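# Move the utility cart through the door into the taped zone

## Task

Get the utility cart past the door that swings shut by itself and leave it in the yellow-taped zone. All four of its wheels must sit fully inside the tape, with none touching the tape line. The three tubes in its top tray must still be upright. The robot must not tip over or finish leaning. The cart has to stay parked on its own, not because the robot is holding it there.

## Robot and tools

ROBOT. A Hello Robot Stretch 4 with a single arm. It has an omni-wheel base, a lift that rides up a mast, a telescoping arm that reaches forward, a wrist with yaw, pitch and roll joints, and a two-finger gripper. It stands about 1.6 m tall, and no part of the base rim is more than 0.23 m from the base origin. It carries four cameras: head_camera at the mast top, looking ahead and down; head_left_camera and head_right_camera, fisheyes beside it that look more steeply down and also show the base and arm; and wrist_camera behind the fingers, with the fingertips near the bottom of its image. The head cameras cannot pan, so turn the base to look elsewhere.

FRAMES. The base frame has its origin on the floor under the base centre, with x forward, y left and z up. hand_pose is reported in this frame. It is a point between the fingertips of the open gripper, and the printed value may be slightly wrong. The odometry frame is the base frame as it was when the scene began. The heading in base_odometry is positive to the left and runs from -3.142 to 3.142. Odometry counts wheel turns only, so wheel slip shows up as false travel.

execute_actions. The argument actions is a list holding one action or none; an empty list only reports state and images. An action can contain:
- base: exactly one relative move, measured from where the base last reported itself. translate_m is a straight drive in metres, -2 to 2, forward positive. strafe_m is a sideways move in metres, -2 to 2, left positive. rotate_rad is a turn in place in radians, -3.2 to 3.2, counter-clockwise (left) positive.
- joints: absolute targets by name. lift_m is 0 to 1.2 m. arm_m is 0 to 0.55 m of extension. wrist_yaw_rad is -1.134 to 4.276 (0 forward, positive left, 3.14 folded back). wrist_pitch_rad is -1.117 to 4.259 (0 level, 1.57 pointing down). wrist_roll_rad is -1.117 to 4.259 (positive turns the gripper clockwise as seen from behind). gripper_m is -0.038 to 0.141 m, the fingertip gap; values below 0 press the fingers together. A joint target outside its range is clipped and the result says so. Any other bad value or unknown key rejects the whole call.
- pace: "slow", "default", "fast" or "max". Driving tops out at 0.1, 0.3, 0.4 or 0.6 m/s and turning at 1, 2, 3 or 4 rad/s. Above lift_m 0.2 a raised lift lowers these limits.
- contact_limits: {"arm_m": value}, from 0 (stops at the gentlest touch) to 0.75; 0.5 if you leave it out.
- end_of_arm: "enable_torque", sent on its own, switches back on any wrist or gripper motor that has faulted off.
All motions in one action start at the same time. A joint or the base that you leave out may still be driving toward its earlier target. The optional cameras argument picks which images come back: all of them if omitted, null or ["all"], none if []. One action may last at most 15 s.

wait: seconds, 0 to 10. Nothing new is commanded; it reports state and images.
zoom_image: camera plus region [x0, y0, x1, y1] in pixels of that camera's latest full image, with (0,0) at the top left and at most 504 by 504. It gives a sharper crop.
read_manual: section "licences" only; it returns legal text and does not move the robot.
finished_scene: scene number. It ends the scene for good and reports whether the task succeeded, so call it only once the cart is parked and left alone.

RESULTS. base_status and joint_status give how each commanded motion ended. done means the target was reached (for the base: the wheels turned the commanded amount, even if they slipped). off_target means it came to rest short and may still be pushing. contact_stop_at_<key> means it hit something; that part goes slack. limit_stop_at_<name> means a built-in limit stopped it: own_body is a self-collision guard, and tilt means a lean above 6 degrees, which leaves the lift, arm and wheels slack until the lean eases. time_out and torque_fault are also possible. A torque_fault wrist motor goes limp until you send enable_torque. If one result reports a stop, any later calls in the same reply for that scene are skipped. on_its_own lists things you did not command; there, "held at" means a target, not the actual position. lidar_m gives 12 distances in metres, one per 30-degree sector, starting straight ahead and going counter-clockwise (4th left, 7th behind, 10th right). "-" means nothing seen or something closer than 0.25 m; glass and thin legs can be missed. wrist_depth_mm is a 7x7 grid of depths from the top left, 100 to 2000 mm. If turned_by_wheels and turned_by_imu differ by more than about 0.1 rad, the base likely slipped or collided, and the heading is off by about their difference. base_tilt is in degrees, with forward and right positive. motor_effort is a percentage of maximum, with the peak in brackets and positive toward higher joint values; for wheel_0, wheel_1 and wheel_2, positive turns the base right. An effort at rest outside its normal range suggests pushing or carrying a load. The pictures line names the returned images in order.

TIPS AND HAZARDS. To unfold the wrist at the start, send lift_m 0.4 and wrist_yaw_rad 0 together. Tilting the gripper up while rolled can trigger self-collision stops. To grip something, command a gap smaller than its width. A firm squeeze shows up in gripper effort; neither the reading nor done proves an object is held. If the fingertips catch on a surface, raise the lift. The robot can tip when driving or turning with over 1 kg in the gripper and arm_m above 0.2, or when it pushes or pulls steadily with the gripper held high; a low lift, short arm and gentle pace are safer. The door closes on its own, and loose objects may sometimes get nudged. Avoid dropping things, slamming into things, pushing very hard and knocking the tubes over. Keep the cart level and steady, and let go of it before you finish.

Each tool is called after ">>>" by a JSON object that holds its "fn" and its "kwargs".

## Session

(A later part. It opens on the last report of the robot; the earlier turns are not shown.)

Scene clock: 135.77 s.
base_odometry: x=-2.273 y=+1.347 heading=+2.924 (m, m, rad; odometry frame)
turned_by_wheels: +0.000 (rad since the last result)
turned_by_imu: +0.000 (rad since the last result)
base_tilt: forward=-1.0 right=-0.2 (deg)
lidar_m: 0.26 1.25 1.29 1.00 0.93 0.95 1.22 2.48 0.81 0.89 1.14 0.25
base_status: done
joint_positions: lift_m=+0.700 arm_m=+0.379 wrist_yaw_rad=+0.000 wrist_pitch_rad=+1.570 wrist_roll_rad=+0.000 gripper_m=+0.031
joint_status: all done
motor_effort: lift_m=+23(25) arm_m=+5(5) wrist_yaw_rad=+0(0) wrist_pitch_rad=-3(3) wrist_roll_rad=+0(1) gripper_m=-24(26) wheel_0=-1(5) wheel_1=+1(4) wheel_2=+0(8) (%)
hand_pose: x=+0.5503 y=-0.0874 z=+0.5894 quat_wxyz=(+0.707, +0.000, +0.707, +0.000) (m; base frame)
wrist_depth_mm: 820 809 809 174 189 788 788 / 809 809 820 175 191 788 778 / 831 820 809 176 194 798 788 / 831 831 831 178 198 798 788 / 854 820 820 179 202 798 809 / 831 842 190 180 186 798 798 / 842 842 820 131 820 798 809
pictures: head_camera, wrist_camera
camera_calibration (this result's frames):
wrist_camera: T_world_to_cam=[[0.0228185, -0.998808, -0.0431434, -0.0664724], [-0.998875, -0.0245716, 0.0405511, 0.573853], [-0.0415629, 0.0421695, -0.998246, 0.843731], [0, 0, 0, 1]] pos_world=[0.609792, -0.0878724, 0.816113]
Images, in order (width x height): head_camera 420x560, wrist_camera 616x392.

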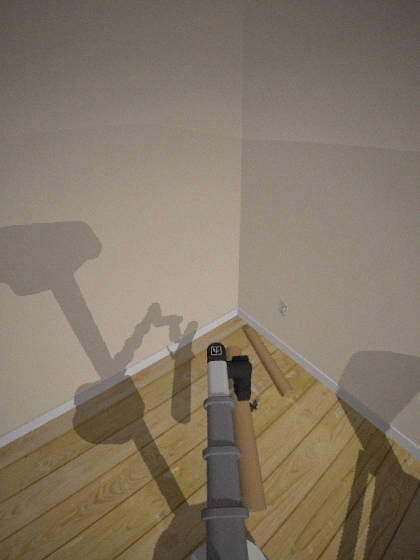

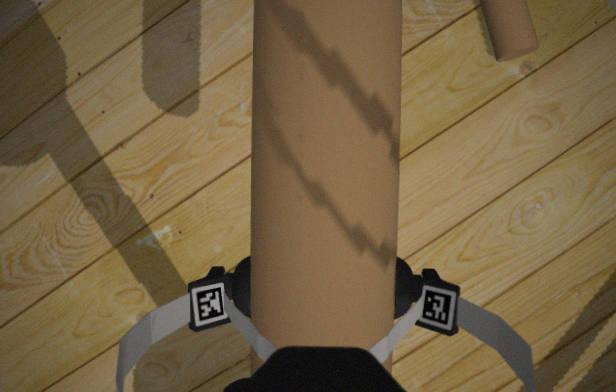

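>>> {"fn": "execute_actions", "kwargs": {"actions": [{"joints":{"lift_m":1.04,"wrist_pitch_rad":0,"arm_m":0.01}}], "cameras": []}}

>>> {"fn": "execute_actions", "kwargs": {"actions": [{"base":{"rotate_rad":-2.0}}]}}

Scene clock: 138.57 s.
base_odometry: x=-2.273 y=+1.347 heading=+2.924 (m, m, rad; odometry frame)
turned_by_wheels: +0.000 (rad since the last result)
turned_by_imu: +0.001 (rad since the last result)
base_tilt: forward=-0.9 right=-0.2 (deg)
lidar_m: 0.41 1.27 1.31 1.00 0.92 0.92 1.24 2.48 0.81 0.87 1.16 1.18
base_status: not commanded
joint_positions: lift_m=+1.040 arm_m=+0.011 wrist_yaw_rad=+0.000 wrist_pitch_rad=+0.007 wrist_roll_rad=+0.000 gripper_m=+0.030
joint_status: all done
motor_effort: lift_m=+23(22) arm_m=-5(5) wrist_yaw_rad=+1(1) wrist_pitch_rad=-20(29) wrist_roll_rad=-1(1) gripper_m=-22(26) wheel_0=+0(1) wheel_1=+1(1) wheel_2=+0(0) (%)
hand_pose: x=+0.4703 y=-0.0875 z=+1.2160 quat_wxyz=(+1.000, +0.000, +0.003, +0.000) (m; base frame)
wrist_depth_mm: 904 991 1118 176 192 1042 854 / 931 1042 1138 177 193 1025 854 / 931 1042 1138 177 196 1042 878 / 946 1025 1160 178 199 1042 866 / 946 1042 1138 179 202 1042 854 / 960 1008 190 180 186 946 878 / 946 1008 1160 131 1205 1042 866
pictures: none
No camera images: the call's "cameras" was empty. Leave "cameras" out to get every camera's image.

Scene clock: 141.20 s.
base_odometry: x=-2.273 y=+1.347 heading=+0.924 (m, m, rad; odometry frame)
turned_by_wheels: -2.000 (rad since the last result)
turned_by_imu: -2.029 (rad since the last result)
base_tilt: forward=-0.9 right=-0.2 (deg)
lidar_m: 0.41 1.20 1.16 1.20 1.32 1.26 1.31 0.99 0.95 0.93 1.33 0.82
base_status: done
joint_positions: lift_m=+1.040 arm_m=+0.011 wrist_yaw_rad=+0.000 wrist_pitch_rad=+0.007 wrist_roll_rad=+0.000 gripper_m=+0.030
joint_status: not commanded
motor_effort: lift_m=+22(22) arm_m=-5(5) wrist_yaw_rad=+0(0) wrist_pitch_rad=-21(20) wrist_roll_rad=-2(2) gripper_m=-27(22) wheel_0=+0(5) wheel_1=-1(5) wheel_2=+1(5) (%)
hand_pose: x=+0.4703 y=-0.0875 z=+1.2160 quat_wxyz=(+1.000, +0.000, +0.003, +0.000) (m; base frame)
wrist_depth_mm: 991 1182 1464 177 193 - 1756 / 991 1160 1499 177 196 - 1808 / 991 1205 1366 178 196 - 1756 / 976 1205 1397 179 200 - 1756 / 991 1229 1366 179 204 - 1808 / 991 1118 190 180 186 1983 1863 / 1008 1138 842 131 946 - 1863
pictures: head_camera, head_left_camera, head_right_camera, wrist_camera
camera_calibration (this result's frames):
wrist_camera: T_world_to_cam=[[0.0432065, -0.998812, 0.02252, -0.12708], [-0.0481035, -0.0245947, -0.99854, 1.28492], [0.997907, 0.0420601, -0.0491091, -0.177108], [0, 0, 0, 1]] pos_world=[0.244037, -0.0878775, 1.27721]
Images, in order (width x height): head_camera 420x560, head_left_camera 420x672, head_right_camera 420x672, wrist_camera 616x392.

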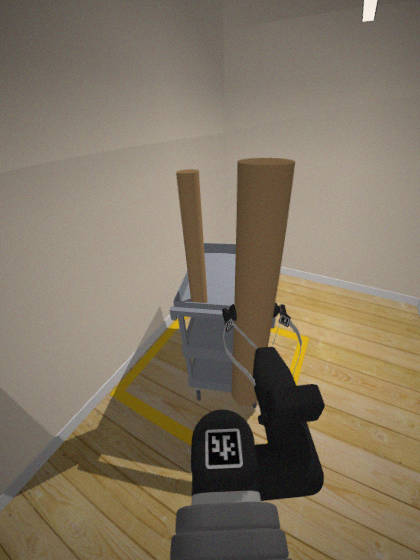

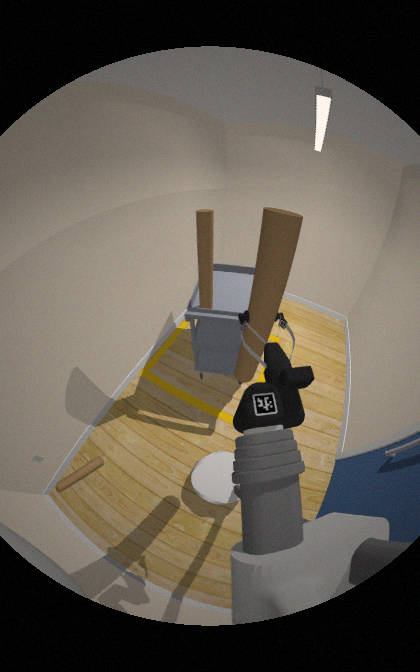

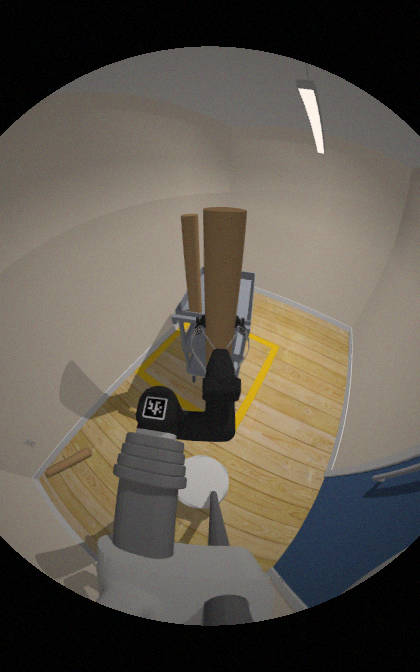

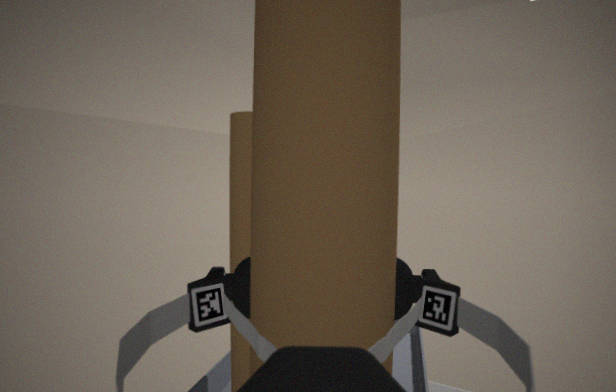

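>>> {"fn": "execute_actions", "kwargs": {"actions": [{"base":{"rotate_rad":-0.7},"joints":{"lift_m":1.12}}], "cameras": []}}

>>> {"fn": "execute_actions", "kwargs": {"actions": [{"base":{"translate_m":1.55}}], "cameras": []}}

>>> {"fn": "execute_actions", "kwargs": {"actions": [{"base":{"rotate_rad":2.15}}], "cameras": ["head_camera","head_left_camera","head_right_camera"]}}

Scene clock: 143.70 s.
base_odometry: x=-2.273 y=+1.347 heading=+0.225 (m, m, rad; odometry frame)
turned_by_wheels: -0.700 (rad since the last result)
turned_by_imu: -0.709 (rad since the last result)
base_tilt: forward=-1.0 right=-0.2 (deg)
lidar_m: 0.40 0.80 0.83 1.16 1.16 1.39 1.26 1.27 1.04 0.94 0.92 1.15
base_status: done
joint_positions: lift_m=+1.120 arm_m=+0.011 wrist_yaw_rad=+0.000 wrist_pitch_rad=+0.007 wrist_roll_rad=+0.000 gripper_m=+0.030
joint_status: all done
motor_effort: lift_m=+22(26) arm_m=-5(5) wrist_yaw_rad=+1(3) wrist_pitch_rad=-21(22) wrist_roll_rad=-1(1) gripper_m=-23(21) wheel_0=+0(5) wheel_1=+1(6) wheel_2=+0(6) (%)
hand_pose: x=+0.4703 y=-0.0875 z=+1.2960 quat_wxyz=(+1.000, +0.000, +0.003, +0.000) (m; base frame)
wrist_depth_mm: - - - 177 194 1366 991 / - - - 178 196 1366 1008 / - - - 178 197 1366 1008 / - - - 179 200 1366 1008 / - - - 179 203 1366 1008 / - - 190 180 186 1138 1008 / 1098 - - 131 1756 1336 991
pictures: none
No camera images: the call's "cameras" was empty. Leave "cameras" out to get every camera's image.

Scene clock: 150.33 s.
base_odometry: x=-0.761 y=+1.692 heading=+0.224 (m, m, rad; odometry frame)
turned_by_wheels: +0.000 (rad since the last result)
turned_by_imu: +0.004 (rad since the last result)
base_tilt: forward=-0.9 right=-0.2 (deg)
lidar_m: 0.41 0.94 1.13 1.44 0.65 0.69 2.83 1.19 0.73 0.64 0.66 0.79
base_status: done
joint_positions: lift_m=+1.120 arm_m=+0.011 wrist_yaw_rad=+0.000 wrist_pitch_rad=+0.007 wrist_roll_rad=+0.000 gripper_m=+0.031
joint_status: not commanded
motor_effort: lift_m=+22(22) arm_m=-5(5) wrist_yaw_rad=+0(1) wrist_pitch_rad=-20(22) wrist_roll_rad=-1(1) gripper_m=-25(25) wheel_0=+0(4) wheel_1=-2(6) wheel_2=+0(9) (%)
hand_pose: x=+0.4703 y=-0.0874 z=+1.2960 quat_wxyz=(+1.000, +0.000, +0.003, +0.000) (m; base frame)
wrist_depth_mm: 661 676 691 177 194 768 647 / 661 676 699 177 196 768 661 / 654 683 699 178 197 778 654 / 668 683 707 178 201 768 654 / 668 683 699 179 204 778 654 / 676 676 190 180 186 741 647 / 683 699 715 131 768 788 647
pictures: none
No camera images: the call's "cameras" was empty. Leave "cameras" out to get every camera's image.

Scene clock: 153.37 s.
base_odometry: x=-0.761 y=+1.693 heading=+2.374 (m, m, rad; odometry frame)
turned_by_wheels: +2.150 (rad since the last result)
turned_by_imu: +2.182 (rad since the last result)
base_tilt: forward=-0.9 right=-0.2 (deg)
lidar_m: 0.40 0.69 2.79 1.07 0.71 0.63 0.66 0.85 0.93 0.94 1.21 1.45
base_status: done
joint_positions: lift_m=+1.120 arm_m=+0.011 wrist_yaw_rad=+0.000 wrist_pitch_rad=+0.007 wrist_roll_rad=+0.000 gripper_m=+0.031
joint_status: not commanded
motor_effort: lift_m=+22(22) arm_m=-5(5) wrist_yaw_rad=+0(2) wrist_pitch_rad=-21(22) wrist_roll_rad=-2(0) gripper_m=-25(24) wheel_0=-2(3) wheel_1=+0(7) wheel_2=-1(5) (%)
hand_pose: x=+0.4703 y=-0.0873 z=+1.2960 quat_wxyz=(+1.000, +0.000, +0.003, +0.000) (m; base frame)
wrist_depth_mm: - 1756 1499 177 194 1078 976 / - 1756 1499 178 196 1060 991 / - 1708 1537 178 198 1078 1008 / - 831 1499 178 200 1078 991 / - 1808 1576 179 203 1098 1008 / - 1808 191 180 186 1042 1025 / - 809 1537 131 1182 1118 1008
pictures: head_camera, head_left_camera, head_right_camera
Images, in order (width x height): head_camera 420x560, head_left_camera 420x672, head_right_camera 420x672.

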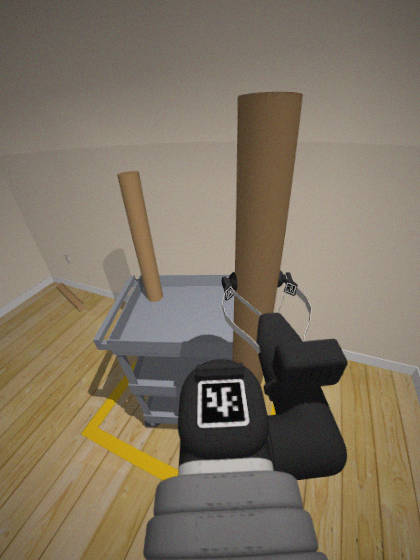

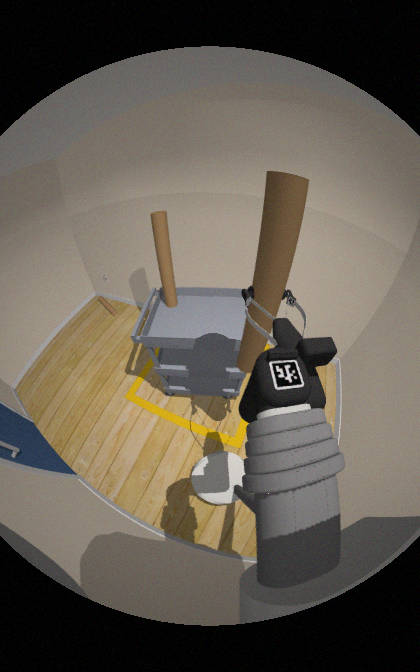

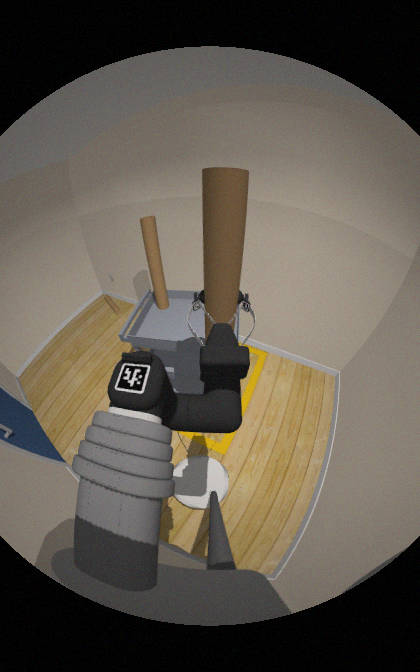

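>>> {"fn": "execute_actions", "kwargs": {"actions": [{"base":{"strafe_m":0.04},"joints":{"arm_m":0.48}}], "cameras": []}}

>>> {"fn": "execute_actions", "kwargs": {"actions": [{"joints":{"lift_m":1.03,"wrist_pitch_rad":-0.01}}], "cameras": ["head_camera","head_left_camera","head_right_camera"]}}

Scene clock: 156.40 s.
base_odometry: x=-0.789 y=+1.664 heading=+2.374 (m, m, rad; odometry frame)
turned_by_wheels: +0.000 (rad since the last result)
turned_by_imu: +0.001 (rad since the last result)
base_tilt: forward=-0.9 right=-0.2 (deg)
lidar_m: 0.65 0.71 2.76 1.02 0.67 0.61 0.63 0.83 0.98 0.98 1.26 0.68
base_status: done
joint_positions: lift_m=+1.120 arm_m=+0.479 wrist_yaw_rad=+0.000 wrist_pitch_rad=+0.007 wrist_roll_rad=+0.000 gripper_m=+0.031
joint_status: all done
motor_effort: lift_m=+22(22) arm_m=+5(6) wrist_yaw_rad=-1(2) wrist_pitch_rad=-21(23) wrist_roll_rad=-1(1) gripper_m=-25(23) wheel_0=+1(7) wheel_1=-1(7) wheel_2=-1(2) (%)
hand_pose: x=+0.9385 y=-0.0874 z=+1.2960 quat_wxyz=(+1.000, +0.000, +0.003, +0.000) (m; base frame)
wrist_depth_mm: 1308 1138 976 177 194 699 661 / 1336 1138 991 177 195 699 654 / 1336 1138 991 178 197 715 661 / 1336 1160 991 178 200 715 661 / 1336 1182 1008 179 203 723 661 / 1308 1182 190 180 186 699 661 / 1397 1138 1025 131 768 723 661
pictures: none
No camera images: the call's "cameras" was empty. Leave "cameras" out to get every camera's image.

Scene clock: 157.77 s.
base_odometry: x=-0.789 y=+1.664 heading=+2.374 (m, m, rad; odometry frame)
turned_by_wheels: +0.000 (rad since the last result)
turned_by_imu: +0.000 (rad since the last result)
base_tilt: forward=-0.9 right=-0.1 (deg)
lidar_m: 0.65 0.68 2.75 1.02 0.69 0.62 0.63 0.82 0.97 0.98 1.24 0.68
base_status: not commanded
joint_positions: lift_m=+1.030 arm_m=+0.479 wrist_yaw_rad=+0.000 wrist_pitch_rad=-0.003 wrist_roll_rad=+0.000 gripper_m=+0.031
joint_status: all done
motor_effort: lift_m=+17(22) arm_m=+5(5) wrist_yaw_rad=+1(2) wrist_pitch_rad=-22(26) wrist_roll_rad=-2(2) gripper_m=-23(26) wheel_0=+1(1) wheel_1=-1(2) wheel_2=-1(1) (%)
hand_pose: x=+0.9385 y=-0.0874 z=+1.2093 quat_wxyz=(+1.000, +0.000, -0.002, +0.000) (m; base frame)
wrist_depth_mm: 1336 1160 991 176 194 707 661 / 1308 1138 991 177 195 715 647 / 1308 1160 991 178 197 723 661 / 1336 1182 1008 179 200 723 654 / 1336 1160 1008 179 203 723 654 / 1336 1182 190 180 186 683 668 / 1397 1138 1008 131 759 723 668
pictures: head_camera, head_left_camera, head_right_camera
Images, in order (width x height): head_camera 420x560, head_left_camera 420x672, head_right_camera 420x672.

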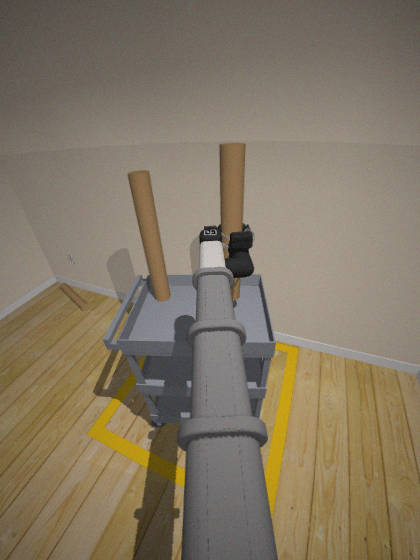

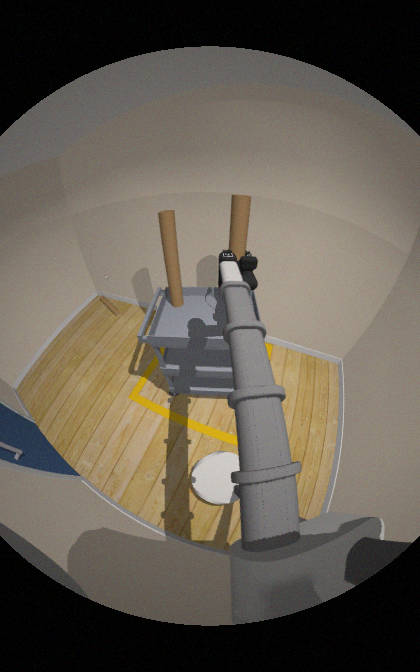

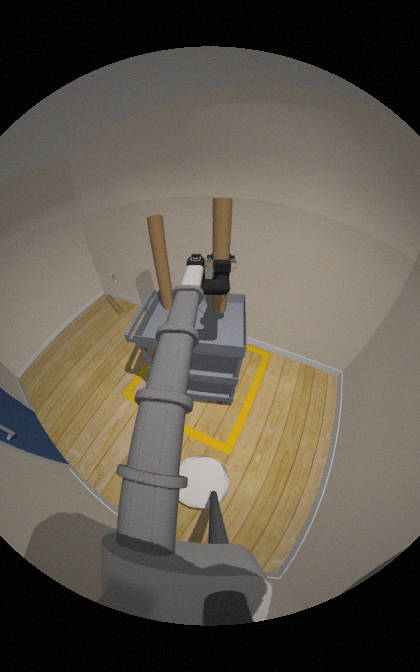

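>>> {"fn": "execute_actions", "kwargs": {"actions": [{"joints":{"lift_m":0.965},"pace":"slow"}], "cameras": ["head_camera"]}}

>>> {"fn": "execute_actions", "kwargs": {"actions": [{"joints":{"lift_m":0.95},"pace":"slow"}], "cameras": []}}

Scene clock: 159.67 s.
base_odometry: x=-0.789 y=+1.664 heading=+2.374 (m, m, rad; odometry frame)
turned_by_wheels: +0.000 (rad since the last result)
turned_by_imu: +0.000 (rad since the last result)
base_tilt: forward=-0.9 right=-0.2 (deg)
lidar_m: 0.65 0.70 2.75 1.01 0.67 0.62 0.63 0.81 0.96 0.98 1.25 0.67
base_status: not commanded
joint_positions: lift_m=+0.965 arm_m=+0.479 wrist_yaw_rad=+0.000 wrist_pitch_rad=-0.003 wrist_roll_rad=+0.000 gripper_m=+0.031
joint_status: all done
motor_effort: lift_m=+17(18) arm_m=+5(5) wrist_yaw_rad=-2(1) wrist_pitch_rad=-21(21) wrist_roll_rad=-1(0) gripper_m=-23(24) wheel_0=+1(1) wheel_1=-1(2) wheel_2=-1(1) (%)
hand_pose: x=+0.9385 y=-0.0874 z=+1.1443 quat_wxyz=(+1.000, +0.000, -0.002, +0.000) (m; base frame)
wrist_depth_mm: 1336 1118 976 177 193 707 654 / 1336 1138 1008 177 195 707 654 / 1336 1138 1008 178 197 715 654 / 1308 1182 1008 179 199 732 654 / 1366 1160 991 179 204 715 661 / 1336 1160 190 180 186 691 661 / 1366 1118 1025 131 778 723 668
pictures: head_camera
Images, in order (width x height): head_camera 420x560.

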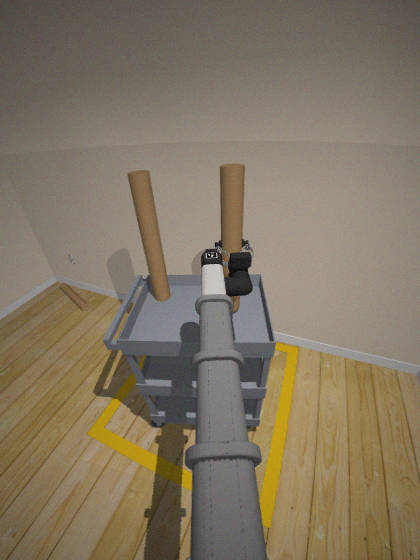

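Scene clock: 160.50 s.
base_odometry: x=-0.789 y=+1.664 heading=+2.374 (m, m, rad; odometry frame)
turned_by_wheels: +0.000 (rad since the last result)
turned_by_imu: +0.000 (rad since the last result)
base_tilt: forward=-0.9 right=-0.2 (deg)
lidar_m: 0.65 0.68 2.77 1.02 0.68 0.63 0.64 0.83 0.96 0.97 1.25 0.68
base_status: not commanded
joint_positions: lift_m=+0.950 arm_m=+0.479 wrist_yaw_rad=+0.000 wrist_pitch_rad=-0.003 wrist_roll_rad=+0.000 gripper_m=+0.031
joint_status: all done
motor_effort: lift_m=+17(20) arm_m=+5(5) wrist_yaw_rad=+1(1) wrist_pitch_rad=-21(21) wrist_roll_rad=-1(3) gripper_m=-24(26) wheel_0=+1(1) wheel_1=-1(1) wheel_2=-1(1) (%)
hand_pose: x=+0.9385 y=-0.0874 z=+1.1293 quat_wxyz=(+1.000, +0.000, -0.002, +0.000) (m; base frame)
wrist_depth_mm: 1308 1138 991 177 194 715 654 / 1308 1138 991 178 195 715 654 / 1336 1138 991 177 197 715 661 / 1336 1160 1008 179 200 723 661 / 1366 1182 1025 179 203 715 661 / 1336 1182 190 179 186 691 668 / 1366 1138 1025 131 759 732 661
pictures: none
No camera images: the call's "cameras" was empty. Leave "cameras" out to get every camera's image.

>>> {"fn": "execute_actions", "kwargs": {"actions": [{"joints":{"lift_m":0.938},"pace":"slow"}], "cameras": ["head_camera"]}}

Scene clock: 161.40 s.
base_odometry: x=-0.789 y=+1.664 heading=+2.374 (m, m, rad; odometry frame)
turned_by_wheels: +0.000 (rad since the last result)
turned_by_imu: +0.000 (rad since the last result)
base_tilt: forward=-0.9 right=-0.2 (deg)
lidar_m: 0.65 0.70 2.75 1.03 0.68 0.61 0.63 0.81 0.96 0.97 1.24 0.67
base_status: not commanded
joint_positions: lift_m=+0.938 arm_m=+0.479 wrist_yaw_rad=+0.000 wrist_pitch_rad=-0.009 wrist_roll_rad=+0.000 gripper_m=+0.030
joint_status: all done
motor_effort: lift_m=+15(20) arm_m=+5(5) wrist_yaw_rad=-1(0) wrist_pitch_rad=-5(22) wrist_roll_rad=-3(2) gripper_m=-23(23) wheel_0=+1(1) wheel_1=-1(2) wheel_2=-1(1) (%)
hand_pose: x=+0.9385 y=-0.0874 z=+1.1190 quat_wxyz=(+1.000, +0.000, -0.004, +0.000) (m; base frame)
wrist_depth_mm: 1308 1138 1008 177 196 707 654 / 1336 1138 991 178 198 715 661 / 1336 1138 991 179 199 715 661 / 1336 1138 991 179 202 723 661 / 1308 1160 991 179 204 715 661 / 1308 1160 190 180 185 683 668 / 1336 1118 1008 131 778 723 668
pictures: head_camera
Images, in order (width x height): head_camera 420x560.

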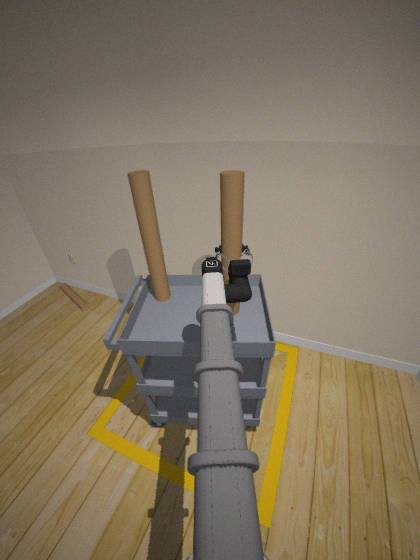

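>>> {"fn": "execute_actions", "kwargs": {"actions": [{"joints":{"gripper_m":0.06,"arm_m":0.47},"pace":"slow"}], "cameras": ["wrist_camera"]}}

>>> {"fn": "execute_actions", "kwargs": {"actions": [{"joints":{"gripper_m":0.14},"pace":"slow"}], "cameras": ["head_camera","wrist_camera"]}}

Scene clock: 163.17 s.
base_odometry: x=-0.789 y=+1.664 heading=+2.374 (m, m, rad; odometry frame)
turned_by_wheels: +0.000 (rad since the last result)
turned_by_imu: +0.000 (rad since the last result)
base_tilt: forward=-0.9 right=-0.2 (deg)
lidar_m: 0.66 0.70 2.77 1.01 0.68 0.61 0.64 0.84 0.96 0.98 1.26 0.67
base_status: not commanded
joint_positions: lift_m=+0.938 arm_m=+0.471 wrist_yaw_rad=+0.000 wrist_pitch_rad=-0.009 wrist_roll_rad=+0.000 gripper_m=+0.060
joint_status: all done
motor_effort: lift_m=+15(15) arm_m=-5(5) wrist_yaw_rad=+1(1) wrist_pitch_rad=-7(6) wrist_roll_rad=-1(5) gripper_m=-11(25) wheel_0=+1(1) wheel_1=-1(2) wheel_2=-1(1) (%)
hand_pose: x=+0.9303 y=-0.0874 z=+1.1190 quat_wxyz=(+1.000, +0.000, -0.004, +0.000) (m; base frame)
wrist_depth_mm: 1308 1182 1008 189 213 723 661 / 1366 1182 1008 189 215 732 661 / 1308 1160 991 189 768 723 668 / 1281 1160 1008 189 768 723 668 / 1308 1182 1008 189 211 723 668 / 1336 1160 199 190 192 715 668 / 1308 1205 1025 140 768 707 676
pictures: wrist_camera
camera_calibration (this result's frames):
wrist_camera: T_world_to_cam=[[0.0431328, -0.9988, 0.0231798, -0.14536], [-0.0327244, -0.0246013, -0.999162, 1.1966], [0.998533, 0.0423381, -0.0337462, -0.658675], [0, 0, 0, 1]] pos_world=[0.703137, -0.0878606, 1.17674]
Images, in order (width x height): wrist_camera 616x392.

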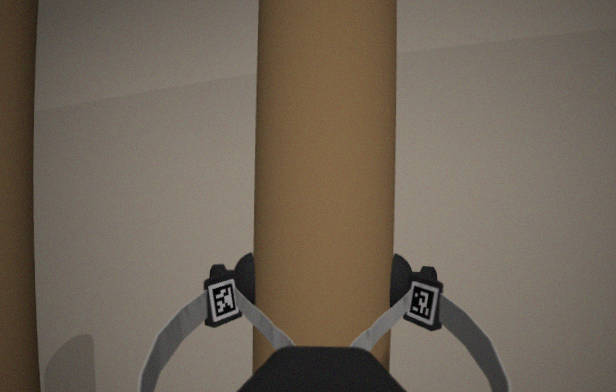

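Scene clock: 166.97 s.
base_odometry: x=-0.789 y=+1.664 heading=+2.374 (m, m, rad; odometry frame)
turned_by_wheels: +0.000 (rad since the last result)
turned_by_imu: +0.001 (rad since the last result)
base_tilt: forward=-1.0 right=-0.2 (deg)
lidar_m: 0.64 0.71 2.77 1.02 0.69 0.62 0.63 0.81 0.97 0.99 1.23 0.67
base_status: not commanded
joint_positions: lift_m=+0.938 arm_m=+0.471 wrist_yaw_rad=+0.000 wrist_pitch_rad=-0.008 wrist_roll_rad=+0.000 gripper_m=+0.140
joint_status: all done
motor_effort: lift_m=+16(16) arm_m=-5(5) wrist_yaw_rad=-1(2) wrist_pitch_rad=-9(8) wrist_roll_rad=+0(1) gripper_m=-3(8) wheel_0=+1(1) wheel_1=-1(1) wheel_2=-1(1) (%)
hand_pose: x=+0.9303 y=-0.0874 z=+1.1188 quat_wxyz=(+1.000, +0.000, -0.004, +0.000) (m; base frame)
wrist_depth_mm: 1308 1160 991 183 759 715 654 / 1308 1138 1008 183 750 723 668 / 1308 1182 1008 184 778 723 668 / 1281 1182 1025 185 768 723 668 / 1308 1182 976 186 778 715 668 / 1336 1160 216 186 195 199 676 / 1336 1205 1008 141 778 723 668
pictures: head_camera, wrist_camera
camera_calibration (this result's frames):
wrist_camera: T_world_to_cam=[[0.043148, -0.9988, 0.0231519, -0.145338], [-0.03337, -0.0246014, -0.99914, 1.19697], [0.998511, 0.0423383, -0.0343914, -0.657937], [0, 0, 0, 1]] pos_world=[0.703171, -0.0878606, 1.17668]
Images, in order (width x height): head_camera 420x560, wrist_camera 616x392.

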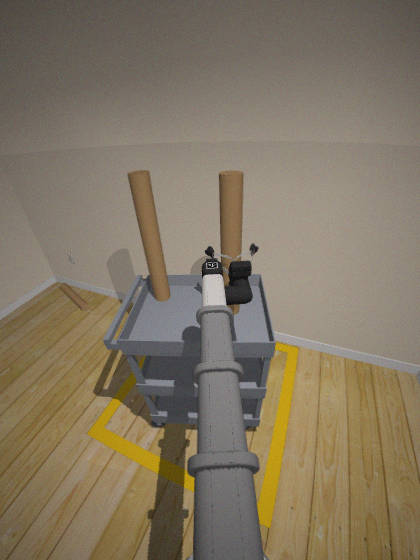

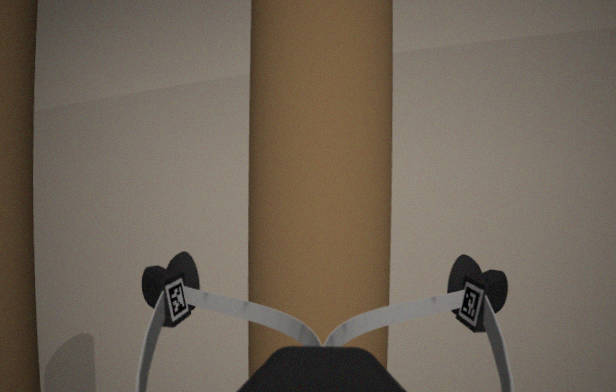

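>>> {"fn": "execute_actions", "kwargs": {"actions": [{"joints":{"arm_m":0.01},"pace":"fast"}], "cameras": []}}

>>> {"fn": "execute_actions", "kwargs": {"actions": [{"base":{"rotate_rad":0.96},"joints":{"wrist_pitch_rad":1.57,"lift_m":0.45},"pace":"fast"}], "cameras": []}}

>>> {"fn": "execute_actions", "kwargs": {"actions": [{"base":{"translate_m":1.7},"pace":"max"}], "cameras": []}}

>>> {"fn": "execute_actions", "kwargs": {"actions": [{"base":{"rotate_rad":-0.8},"pace":"fast"}], "cameras": ["head_camera","head_right_camera"]}}

Scene clock: 169.83 s.
base_odometry: x=-0.789 y=+1.664 heading=+2.374 (m, m, rad; odometry frame)
turned_by_wheels: +0.000 (rad since the last result)
turned_by_imu: +0.001 (rad since the last result)
base_tilt: forward=-1.0 right=-0.2 (deg)
lidar_m: 0.65 0.70 2.77 1.01 0.69 0.63 0.63 0.82 0.96 0.98 1.27 0.68
base_status: not commanded
joint_positions: lift_m=+0.938 arm_m=+0.011 wrist_yaw_rad=+0.000 wrist_pitch_rad=-0.008 wrist_roll_rad=+0.000 gripper_m=+0.140
joint_status: all done
motor_effort: lift_m=+16(16) arm_m=-5(6) wrist_yaw_rad=-1(0) wrist_pitch_rad=-7(7) wrist_roll_rad=-2(2) gripper_m=-1(2) wheel_0=+1(1) wheel_1=-2(1) wheel_2=-1(1) (%)
hand_pose: x=+0.4703 y=-0.0874 z=+1.1186 quat_wxyz=(+1.000, +0.000, -0.004, +0.000) (m; base frame)
wrist_depth_mm: - 1756 1499 1336 1205 1118 991 / - 1863 1537 654 1205 1118 1025 / - 1808 1499 647 1229 1098 991 / - 1756 1537 654 1205 1118 1008 / - 1708 1537 661 1229 1078 1025 / - 904 891 647 1182 199 1008 / 668 750 809 142 866 1118 1008
pictures: none
No camera images: the call's "cameras" was empty. Leave "cameras" out to get every camera's image.

Scene clock: 172.13 s.
base_odometry: x=-0.789 y=+1.664 heading=-2.949 (m, m, rad; odometry frame)
turned_by_wheels: +0.960 (rad since the last result)
turned_by_imu: +0.975 (rad since the last result)
base_tilt: forward=-0.9 right=-0.2 (deg)
lidar_m: 2.76 1.14 0.68 0.62 0.64 0.76 0.97 0.97 1.18 1.46 0.65 0.68
base_status: done
joint_positions: lift_m=+0.450 arm_m=+0.011 wrist_yaw_rad=+0.000 wrist_pitch_rad=+1.570 wrist_roll_rad=+0.000 gripper_m=+0.140
joint_status: all done
motor_effort: lift_m=+16(18) arm_m=-5(5) wrist_yaw_rad=+1(0) wrist_pitch_rad=-1(3) wrist_roll_rad=-2(3) gripper_m=+1(2) wheel_0=+1(3) wheel_1=-1(9) wheel_2=+0(6) (%)
hand_pose: x=+0.1821 y=-0.0874 z=+0.3399 quat_wxyz=(+0.707, +0.000, +0.707, +0.000) (m; base frame)
wrist_depth_mm: 569 569 564 559 554 544 549 / 574 569 564 564 554 549 544 / 580 569 569 564 559 554 554 / 580 574 569 564 554 559 554 / 585 580 355 353 559 554 554 / 585 362 355 353 353 199 554 / 368 362 359 142 355 564 559
pictures: none
No camera images: the call's "cameras" was empty. Leave "cameras" out to get every camera's image.

Scene clock: 176.93 s.
base_odometry: x=-2.458 y=+1.338 heading=-2.949 (m, m, rad; odometry frame)
turned_by_wheels: +0.000 (rad since the last result)
turned_by_imu: +0.005 (rad since the last result)
base_tilt: forward=-0.9 right=-0.2 (deg)
lidar_m: 1.07 1.09 1.07 0.95 0.96 1.14 2.30 0.98 1.26 1.13 1.14 1.23
base_status: done
joint_positions: lift_m=+0.450 arm_m=+0.011 wrist_yaw_rad=+0.000 wrist_pitch_rad=+1.570 wrist_roll_rad=+0.000 gripper_m=+0.140
joint_status: not commanded
motor_effort: lift_m=+17(17) arm_m=-5(5) wrist_yaw_rad=+0(2) wrist_pitch_rad=-4(1) wrist_roll_rad=+1(1) gripper_m=+2(1) wheel_0=+0(6) wheel_1=+0(3) wheel_2=+0(12) (%)
hand_pose: x=+0.1820 y=-0.0874 z=+0.3398 quat_wxyz=(+0.707, +0.000, +0.707, +0.000) (m; base frame)
wrist_depth_mm: 569 564 564 554 554 549 539 / 574 574 564 564 554 554 549 / 580 569 564 559 564 554 549 / 580 574 569 564 559 559 549 / 580 574 359 353 564 559 554 / 585 362 353 357 353 200 554 / 366 364 357 142 362 559 559
pictures: none
No camera images: the call's "cameras" was empty. Leave "cameras" out to get every camera's image.

Scene clock: 178.30 s.
base_odometry: x=-2.458 y=+1.338 heading=+2.534 (m, m, rad; odometry frame)
turned_by_wheels: -0.800 (rad since the last result)
turned_by_imu: -0.811 (rad since the last result)
base_tilt: forward=-0.9 right=-0.1 (deg)
lidar_m: 1.19 1.12 1.06 1.15 0.98 0.95 1.02 1.46 0.99 0.98 1.17 1.12
base_status: done
joint_positions: lift_m=+0.450 arm_m=+0.011 wrist_yaw_rad=+0.000 wrist_pitch_rad=+1.570 wrist_roll_rad=+0.000 gripper_m=+0.140
joint_status: not commanded
motor_effort: lift_m=+17(17) arm_m=-5(5) wrist_yaw_rad=+1(2) wrist_pitch_rad=-2(3) wrist_roll_rad=-1(1) gripper_m=-2(1) wheel_0=+1(6) wheel_1=-1(7) wheel_2=+1(8) (%)
hand_pose: x=+0.1820 y=-0.0874 z=+0.3398 quat_wxyz=(+0.707, +0.000, +0.707, +0.000) (m; base frame)
wrist_depth_mm: 569 569 569 554 549 554 544 / 574 574 569 559 554 559 544 / 574 569 569 559 564 549 544 / 580 569 569 559 559 554 554 / 580 574 362 353 564 554 559 / 580 362 353 351 353 199 559 / 368 359 359 142 357 564 559
pictures: head_camera, head_right_camera
Images, in order (width x height): head_camera 420x560, head_right_camera 420x672.

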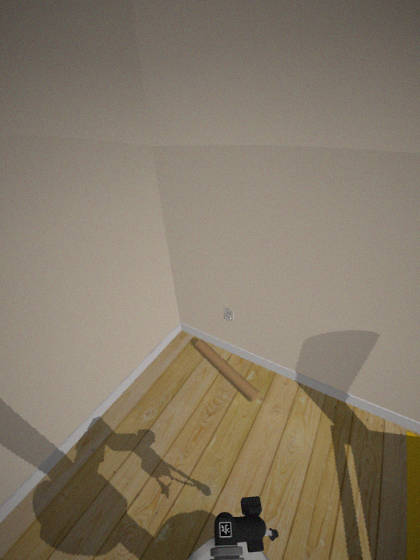

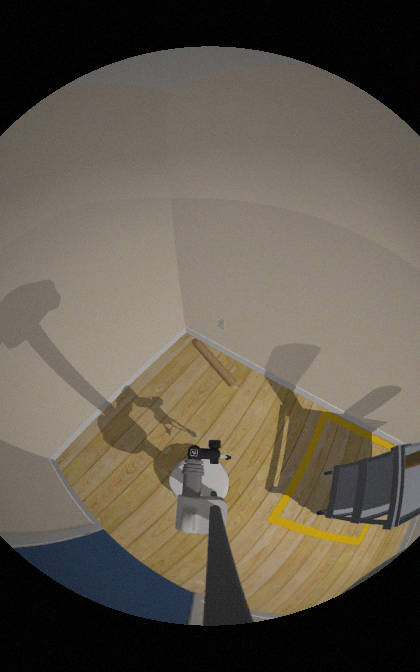

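>>> {"fn": "execute_actions", "kwargs": {"actions": [{"base":{"translate_m":0.5},"joints":{"arm_m":0.4,"wrist_yaw_rad":0.68,"lift_m":0.33},"pace":"fast"}], "cameras": ["head_camera","wrist_camera"]}}

Scene clock: 181.43 s.
base_odometry: x=-2.868 y=+1.623 heading=+2.534 (m, m, rad; odometry frame)
turned_by_wheels: +0.000 (rad since the last result)
turned_by_imu: +0.002 (rad since the last result)
base_tilt: forward=-1.0 right=-0.1 (deg)
lidar_m: 0.77 0.82 0.80 0.87 1.24 1.36 1.46 1.31 1.13 0.98 0.72 0.70
base_status: done
joint_positions: lift_m=+0.330 arm_m=+0.399 wrist_yaw_rad=+0.680 wrist_pitch_rad=+1.570 wrist_roll_rad=+0.000 gripper_m=+0.140
joint_status: all done
motor_effort: lift_m=+16(18) arm_m=+5(7) wrist_yaw_rad=-1(11) wrist_pitch_rad=-1(4) wrist_roll_rad=-1(2) gripper_m=+0(0) wheel_0=+0(6) wheel_1=+0(7) wheel_2=+0(12) (%)
hand_pose: x=+0.6252 y=-0.0678 z=+0.2199 quat_wxyz=(+0.667, -0.236, +0.666, +0.236) (m; base frame)
wrist_depth_mm: 455 445 439 364 436 296 224 / 452 445 442 364 436 324 239 / 455 452 445 366 439 347 254 / 455 452 449 366 439 359 268 / 462 455 449 368 442 362 290 / 459 459 452 368 442 200 312 / 462 455 455 142 445 442 334
pictures: head_camera, wrist_camera
camera_calibration (this result's frames):
wrist_camera: T_world_to_cam=[[0.645919, -0.762186, -0.0431451, -0.438054], [-0.76113, -0.647325, 0.0406309, 0.473243], [-0.0588972, 0.00659482, -0.998242, 0.485622], [0, 0, 0, 1]] pos_world=[0.671749, -0.030739, 0.44664]
Images, in order (width x height): head_camera 420x560, wrist_camera 616x392.

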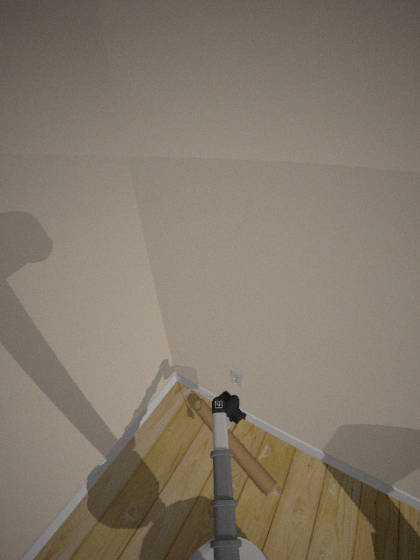

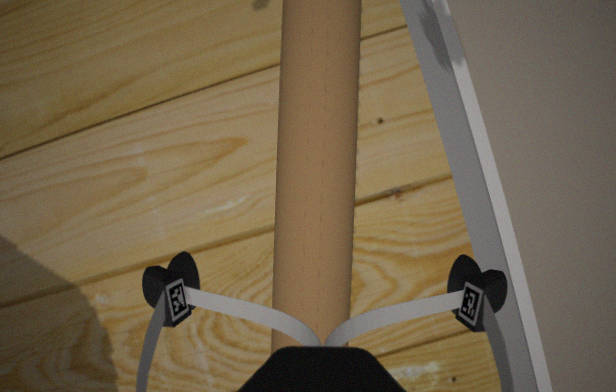

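>>> {"fn": "execute_actions", "kwargs": {"actions": [{"joints":{"lift_m":0.158,"arm_m":0.385,"wrist_yaw_rad":0.66}}], "cameras": []}}

>>> {"fn": "execute_actions", "kwargs": {"actions": [{"joints":{"gripper_m":0.03}}], "cameras": ["wrist_camera"]}}

>>> {"fn": "execute_actions", "kwargs": {"actions": [{"joints":{"lift_m":0.75},"base":{"translate_m":-0.5},"pace":"fast"}], "cameras": ["head_camera","wrist_camera"]}}

Scene clock: 183.80 s.
base_odometry: x=-2.868 y=+1.623 heading=+2.534 (m, m, rad; odometry frame)
turned_by_wheels: +0.000 (rad since the last result)
turned_by_imu: +0.001 (rad since the last result)
base_tilt: forward=-1.0 right=-0.1 (deg)
lidar_m: 0.76 0.83 0.81 0.86 1.23 1.36 1.46 1.32 1.13 0.99 0.73 0.71
base_status: not commanded
joint_positions: lift_m=+0.158 arm_m=+0.386 wrist_yaw_rad=+0.660 wrist_pitch_rad=+1.570 wrist_roll_rad=+0.000 gripper_m=+0.140
joint_status: all done
motor_effort: lift_m=+16(15) arm_m=-5(7) wrist_yaw_rad=+0(8) wrist_pitch_rad=-2(2) wrist_roll_rad=-2(2) gripper_m=+3(5) wheel_0=+0(0) wheel_1=+0(0) wheel_2=+0(0) (%)
hand_pose: x=+0.6106 y=-0.0689 z=+0.0479 quat_wxyz=(+0.669, -0.229, +0.669, +0.229) (m; base frame)
wrist_depth_mm: 273 273 272 187 265 264 218 / 277 274 272 188 265 264 235 / 279 274 272 189 268 265 253 / 281 278 274 190 268 266 265 / 282 278 274 191 268 267 265 / 282 279 216 191 200 200 266 / 283 281 276 142 272 271 268
pictures: none
No camera images: the call's "cameras" was empty. Leave "cameras" out to get every camera's image.

Scene clock: 185.90 s.
base_odometry: x=-2.868 y=+1.623 heading=+2.534 (m, m, rad; odometry frame)
turned_by_wheels: +0.000 (rad since the last result)
turned_by_imu: +0.001 (rad since the last result)
base_tilt: forward=-0.9 right=-0.2 (deg)
lidar_m: 0.75 0.82 0.81 0.86 1.24 1.37 1.46 1.29 1.14 0.97 0.73 0.42
base_status: not commanded
joint_positions: lift_m=+0.158 arm_m=+0.386 wrist_yaw_rad=+0.660 wrist_pitch_rad=+1.570 wrist_roll_rad=+0.000 gripper_m=+0.031
joint_status: all done
motor_effort: lift_m=+18(19) arm_m=-5(5) wrist_yaw_rad=-2(1) wrist_pitch_rad=-2(3) wrist_roll_rad=-1(1) gripper_m=-27(28) wheel_0=+1(1) wheel_1=+0(0) wheel_2=+0(0) (%)
hand_pose: x=+0.6106 y=-0.0689 z=+0.0477 quat_wxyz=(+0.669, -0.229, +0.669, +0.229) (m; base frame)
wrist_depth_mm: 274 272 268 179 199 260 220 / 274 272 270 179 200 262 236 / 277 273 271 179 200 263 254 / 278 274 272 179 202 264 262 / 279 276 272 179 204 266 263 / 281 277 191 180 186 265 265 / 282 278 276 131 270 267 266
pictures: wrist_camera
camera_calibration (this result's frames):
wrist_camera: T_world_to_cam=[[0.630722, -0.774808, -0.0431511, -0.428479], [-0.773765, -0.632151, 0.0408933, 0.477123], [-0.0589625, 0.00759655, -0.998231, 0.312992], [0, 0, 0, 1]] pos_world=[0.657888, -0.032753, 0.274438]
Images, in order (width x height): wrist_camera 616x392.

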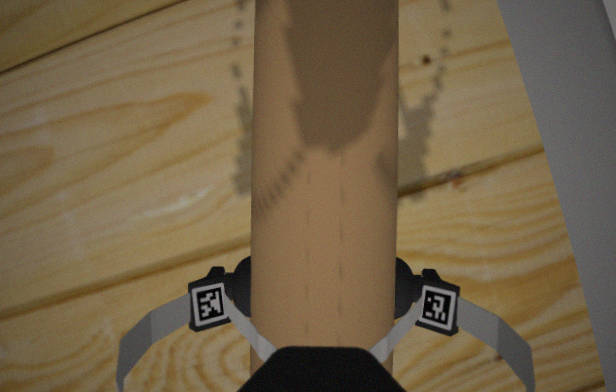

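Scene clock: 188.50 s.
base_odometry: x=-2.458 y=+1.338 heading=+2.534 (m, m, rad; odometry frame)
turned_by_wheels: +0.000 (rad since the last result)
turned_by_imu: +0.000 (rad since the last result)
base_tilt: forward=-1.0 right=-0.1 (deg)
lidar_m: 0.51 1.12 1.08 1.14 0.98 0.95 1.02 1.49 0.99 0.99 1.17 0.40
base_status: done
joint_positions: lift_m=+0.750 arm_m=+0.386 wrist_yaw_rad=+0.660 wrist_pitch_rad=+1.570 wrist_roll_rad=+0.000 gripper_m=+0.031
joint_status: all done
motor_effort: lift_m=+24(24) arm_m=-5(5) wrist_yaw_rad=+3(2) wrist_pitch_rad=-4(4) wrist_roll_rad=-3(0) gripper_m=-25(26) wheel_0=+1(4) wheel_1=+0(6) wheel_2=+1(12) (%)
hand_pose: x=+0.6105 y=-0.0690 z=+0.6393 quat_wxyz=(+0.669, -0.229, +0.669, +0.229) (m; base frame)
wrist_depth_mm: 891 866 854 178 199 842 778 / 854 866 854 179 200 831 831 / 878 866 866 179 201 842 831 / 891 878 866 180 202 831 831 / 891 891 866 179 204 854 842 / 891 878 190 180 185 842 854 / 683 676 866 131 878 854 842
pictures: head_camera, wrist_camera
camera_calibration (this result's frames):
wrist_camera: T_world_to_cam=[[0.630641, -0.774874, -0.0431579, -0.402875], [-0.773814, -0.632072, 0.0411881, 0.452655], [-0.0591945, 0.0074213, -0.998219, 0.903658], [0, 0, 0, 1]] pos_world=[0.657832, -0.0327736, 0.866017]
Images, in order (width x height): head_camera 420x560, wrist_camera 616x392.

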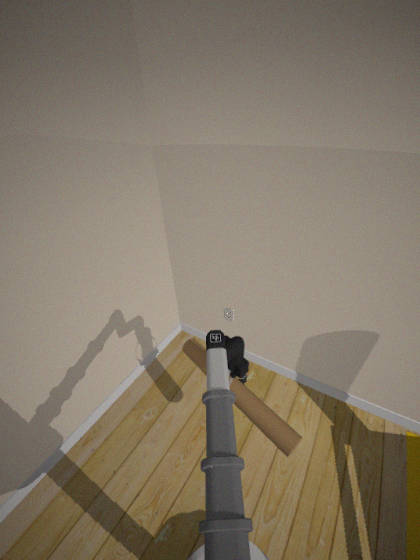

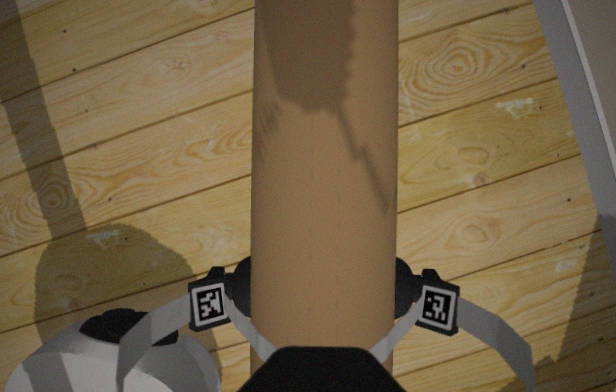

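>>> {"fn": "execute_actions", "kwargs": {"actions": [{"joints":{"wrist_pitch_rad":-0.04,"wrist_yaw_rad":0,"arm_m":0.01},"base":{"rotate_rad":0.8}}], "cameras": []}}

>>> {"fn": "execute_actions", "kwargs": {"actions": [{"base":{"translate_m":-1.7},"joints":{"lift_m":1.17},"pace":"fast"}], "cameras": []}}

>>> {"fn": "execute_actions", "kwargs": {"actions": [{"base":{"rotate_rad":-0.96}}], "cameras": []}}

>>> {"fn": "execute_actions", "kwargs": {"actions": [{"base":{"strafe_m":0.17}}]}}

Scene clock: 191.40 s.
base_odometry: x=-2.458 y=+1.338 heading=-2.949 (m, m, rad; odometry frame)
turned_by_wheels: +0.800 (rad since the last result)
turned_by_imu: +0.812 (rad since the last result)
base_tilt: forward=-0.8 right=-0.2 (deg)
lidar_m: 0.39 1.10 1.06 0.94 0.94 1.15 2.28 0.97 1.26 1.14 1.14 0.42
base_status: done
joint_positions: lift_m=+0.750 arm_m=+0.011 wrist_yaw_rad=+0.000 wrist_pitch_rad=-0.030 wrist_roll_rad=+0.000 gripper_m=+0.030
joint_status: all done
on_its_own: wrist_pitch_rad is at rest, and its effort (-31) is outside its rest range (-23 to +23)
motor_effort: lift_m=+22(23) arm_m=-5(8) wrist_yaw_rad=+0(13) wrist_pitch_rad=-31(39) wrist_roll_rad=+0(3) gripper_m=-23(26) wheel_0=+0(7) wheel_1=+1(9) wheel_2=-1(7) (%)
hand_pose: x=+0.4702 y=-0.0875 z=+0.9365 quat_wxyz=(+1.000, +0.000, -0.015, +0.000) (m; base frame)
wrist_depth_mm: 809 842 866 170 185 960 976 / 820 842 854 172 188 960 976 / 809 842 878 173 191 946 976 / 798 831 866 176 195 960 976 / 820 831 866 177 200 946 976 / 820 842 190 179 186 946 976 / 831 831 866 131 931 960 960
pictures: none
No camera images: the call's "cameras" was empty. Leave "cameras" out to get every camera's image.

Scene clock: 197.03 s.
base_odometry: x=-0.789 y=+1.664 heading=-2.949 (m, m, rad; odometry frame)
turned_by_wheels: +0.000 (rad since the last result)
turned_by_imu: -0.002 (rad since the last result)
base_tilt: forward=-1.0 right=-0.3 (deg)
lidar_m: 0.40 1.14 0.71 0.62 0.62 0.76 0.96 0.97 1.21 1.47 0.65 0.69
base_status: done
joint_positions: lift_m=+1.170 arm_m=+0.011 wrist_yaw_rad=+0.000 wrist_pitch_rad=-0.030 wrist_roll_rad=+0.000 gripper_m=+0.030
joint_status: all done
on_its_own: wrist_pitch_rad is at rest, and its effort (-33) is outside its rest range (-23 to +23)
motor_effort: lift_m=+23(29) arm_m=-5(5) wrist_yaw_rad=+2(0) wrist_pitch_rad=-33(35) wrist_roll_rad=-1(2) gripper_m=-23(26) wheel_0=+2(6) wheel_1=+0(5) wheel_2=-1(11) (%)
hand_pose: x=+0.4701 y=-0.0874 z=+1.3564 quat_wxyz=(+1.000, +0.000, -0.015, +0.000) (m; base frame)
wrist_depth_mm: 1397 - - 177 195 - 1661 / 1397 - - 177 196 - 1661 / 1336 - - 178 198 - 1618 / 1366 - - 178 200 - 1661 / 1397 - - 179 204 - 1618 / 1430 1983 191 179 185 1921 1618 / 1430 1921 - 131 - - 1661
pictures: none
No camera images: the call's "cameras" was empty. Leave "cameras" out to get every camera's image.

Scene clock: 199.20 s.
base_odometry: x=-0.789 y=+1.664 heading=+2.375 (m, m, rad; odometry frame)
turned_by_wheels: -0.960 (rad since the last result)
turned_by_imu: -0.974 (rad since the last result)
base_tilt: forward=-1.0 right=-0.3 (deg)
lidar_m: 0.41 0.70 2.75 1.03 0.69 0.62 0.64 0.82 0.97 0.98 1.26 0.66
base_status: done
joint_positions: lift_m=+1.170 arm_m=+0.011 wrist_yaw_rad=+0.000 wrist_pitch_rad=-0.030 wrist_roll_rad=+0.000 gripper_m=+0.030
joint_status: not commanded
on_its_own: wrist_pitch_rad is at rest, and its effort (-32) is outside its rest range (-23 to +23)
motor_effort: lift_m=+23(24) arm_m=-5(5) wrist_yaw_rad=+1(2) wrist_pitch_rad=-32(31) wrist_roll_rad=+1(2) gripper_m=-23(24) wheel_0=+1(2) wheel_1=+0(5) wheel_2=+0(4) (%)
hand_pose: x=+0.4701 y=-0.0875 z=+1.3564 quat_wxyz=(+1.000, +0.000, -0.015, +0.000) (m; base frame)
wrist_depth_mm: - 1863 1537 176 195 1098 1008 / - 1756 1537 177 197 1118 1008 / - 1708 1537 177 198 1098 1008 / - 1756 1464 178 200 1098 1008 / - 1756 1499 179 204 1098 1008 / - 1808 190 179 185 1042 1008 / - 798 1499 131 1160 1078 1025
pictures: none
No camera images: the call's "cameras" was empty. Leave "cameras" out to get every camera's image.

Scene clock: 201.03 s.
base_odometry: x=-0.907 y=+1.541 heading=+2.375 (m, m, rad; odometry frame)
turned_by_wheels: +0.000 (rad since the last result)
turned_by_imu: +0.000 (rad since the last result)
base_tilt: forward=-1.0 right=-0.1 (deg)
lidar_m: 0.41 0.71 2.60 0.91 0.60 0.55 0.57 0.73 1.14 1.15 1.49 0.68
base_status: done
joint_positions: lift_m=+1.170 arm_m=+0.011 wrist_yaw_rad=+0.000 wrist_pitch_rad=-0.030 wrist_roll_rad=+0.000 gripper_m=+0.030
joint_status: not commanded
on_its_own: wrist_pitch_rad is at rest, and its effort (-30) is outside its rest range (-23 to +23)
motor_effort: lift_m=+23(23) arm_m=-5(5) wrist_yaw_rad=-1(4) wrist_pitch_rad=-30(31) wrist_roll_rad=+1(1) gripper_m=-28(24) wheel_0=-1(9) wheel_1=-1(10) wheel_2=-1(1) (%)
hand_pose: x=+0.4702 y=-0.0874 z=+1.3564 quat_wxyz=(+1.000, +0.000, -0.015, +0.000) (m; base frame)
wrist_depth_mm: - 1863 1661 177 196 1160 1060 / - 1863 1618 177 196 1160 1060 / - 1863 1618 178 197 1160 1060 / - 1863 1618 178 200 1182 1078 / - 1863 1618 179 203 1160 1060 / - 1921 190 180 186 1118 1060 / - 1863 1618 131 634 1160 1078
pictures: head_camera, head_left_camera, head_right_camera, wrist_camera
camera_calibration (this result's frames):
wrist_camera: T_world_to_cam=[[0.0425863, -0.998792, 0.0245333, -0.132603], [-0.011762, -0.025055, -0.999617, 1.40944], [0.999024, 0.0422814, -0.0128148, -0.219805], [0, 0, 0, 1]] pos_world=[0.241815, -0.0878357, 1.40934]
Images, in order (width x height): head_camera 420x560, head_left_camera 420x672, head_right_camera 420x672, wrist_camera 616x392.

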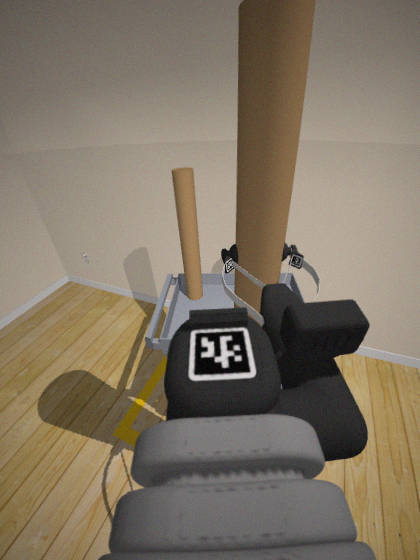

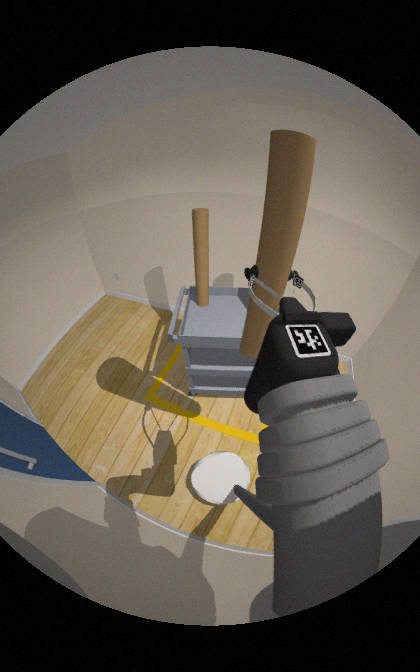

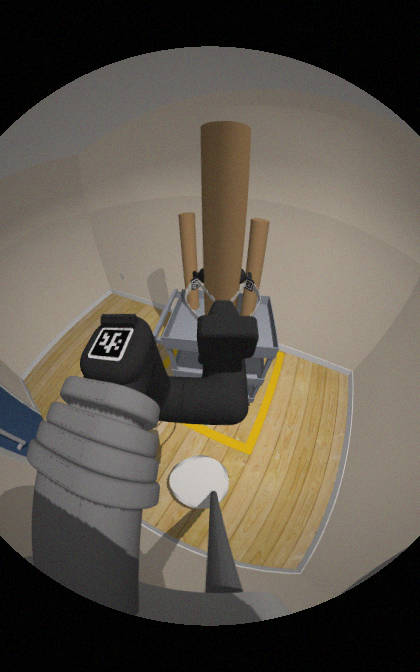

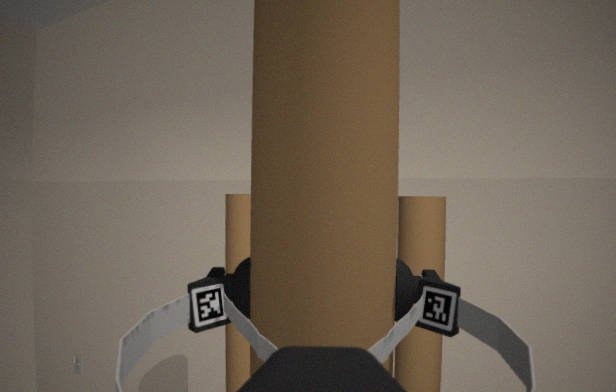

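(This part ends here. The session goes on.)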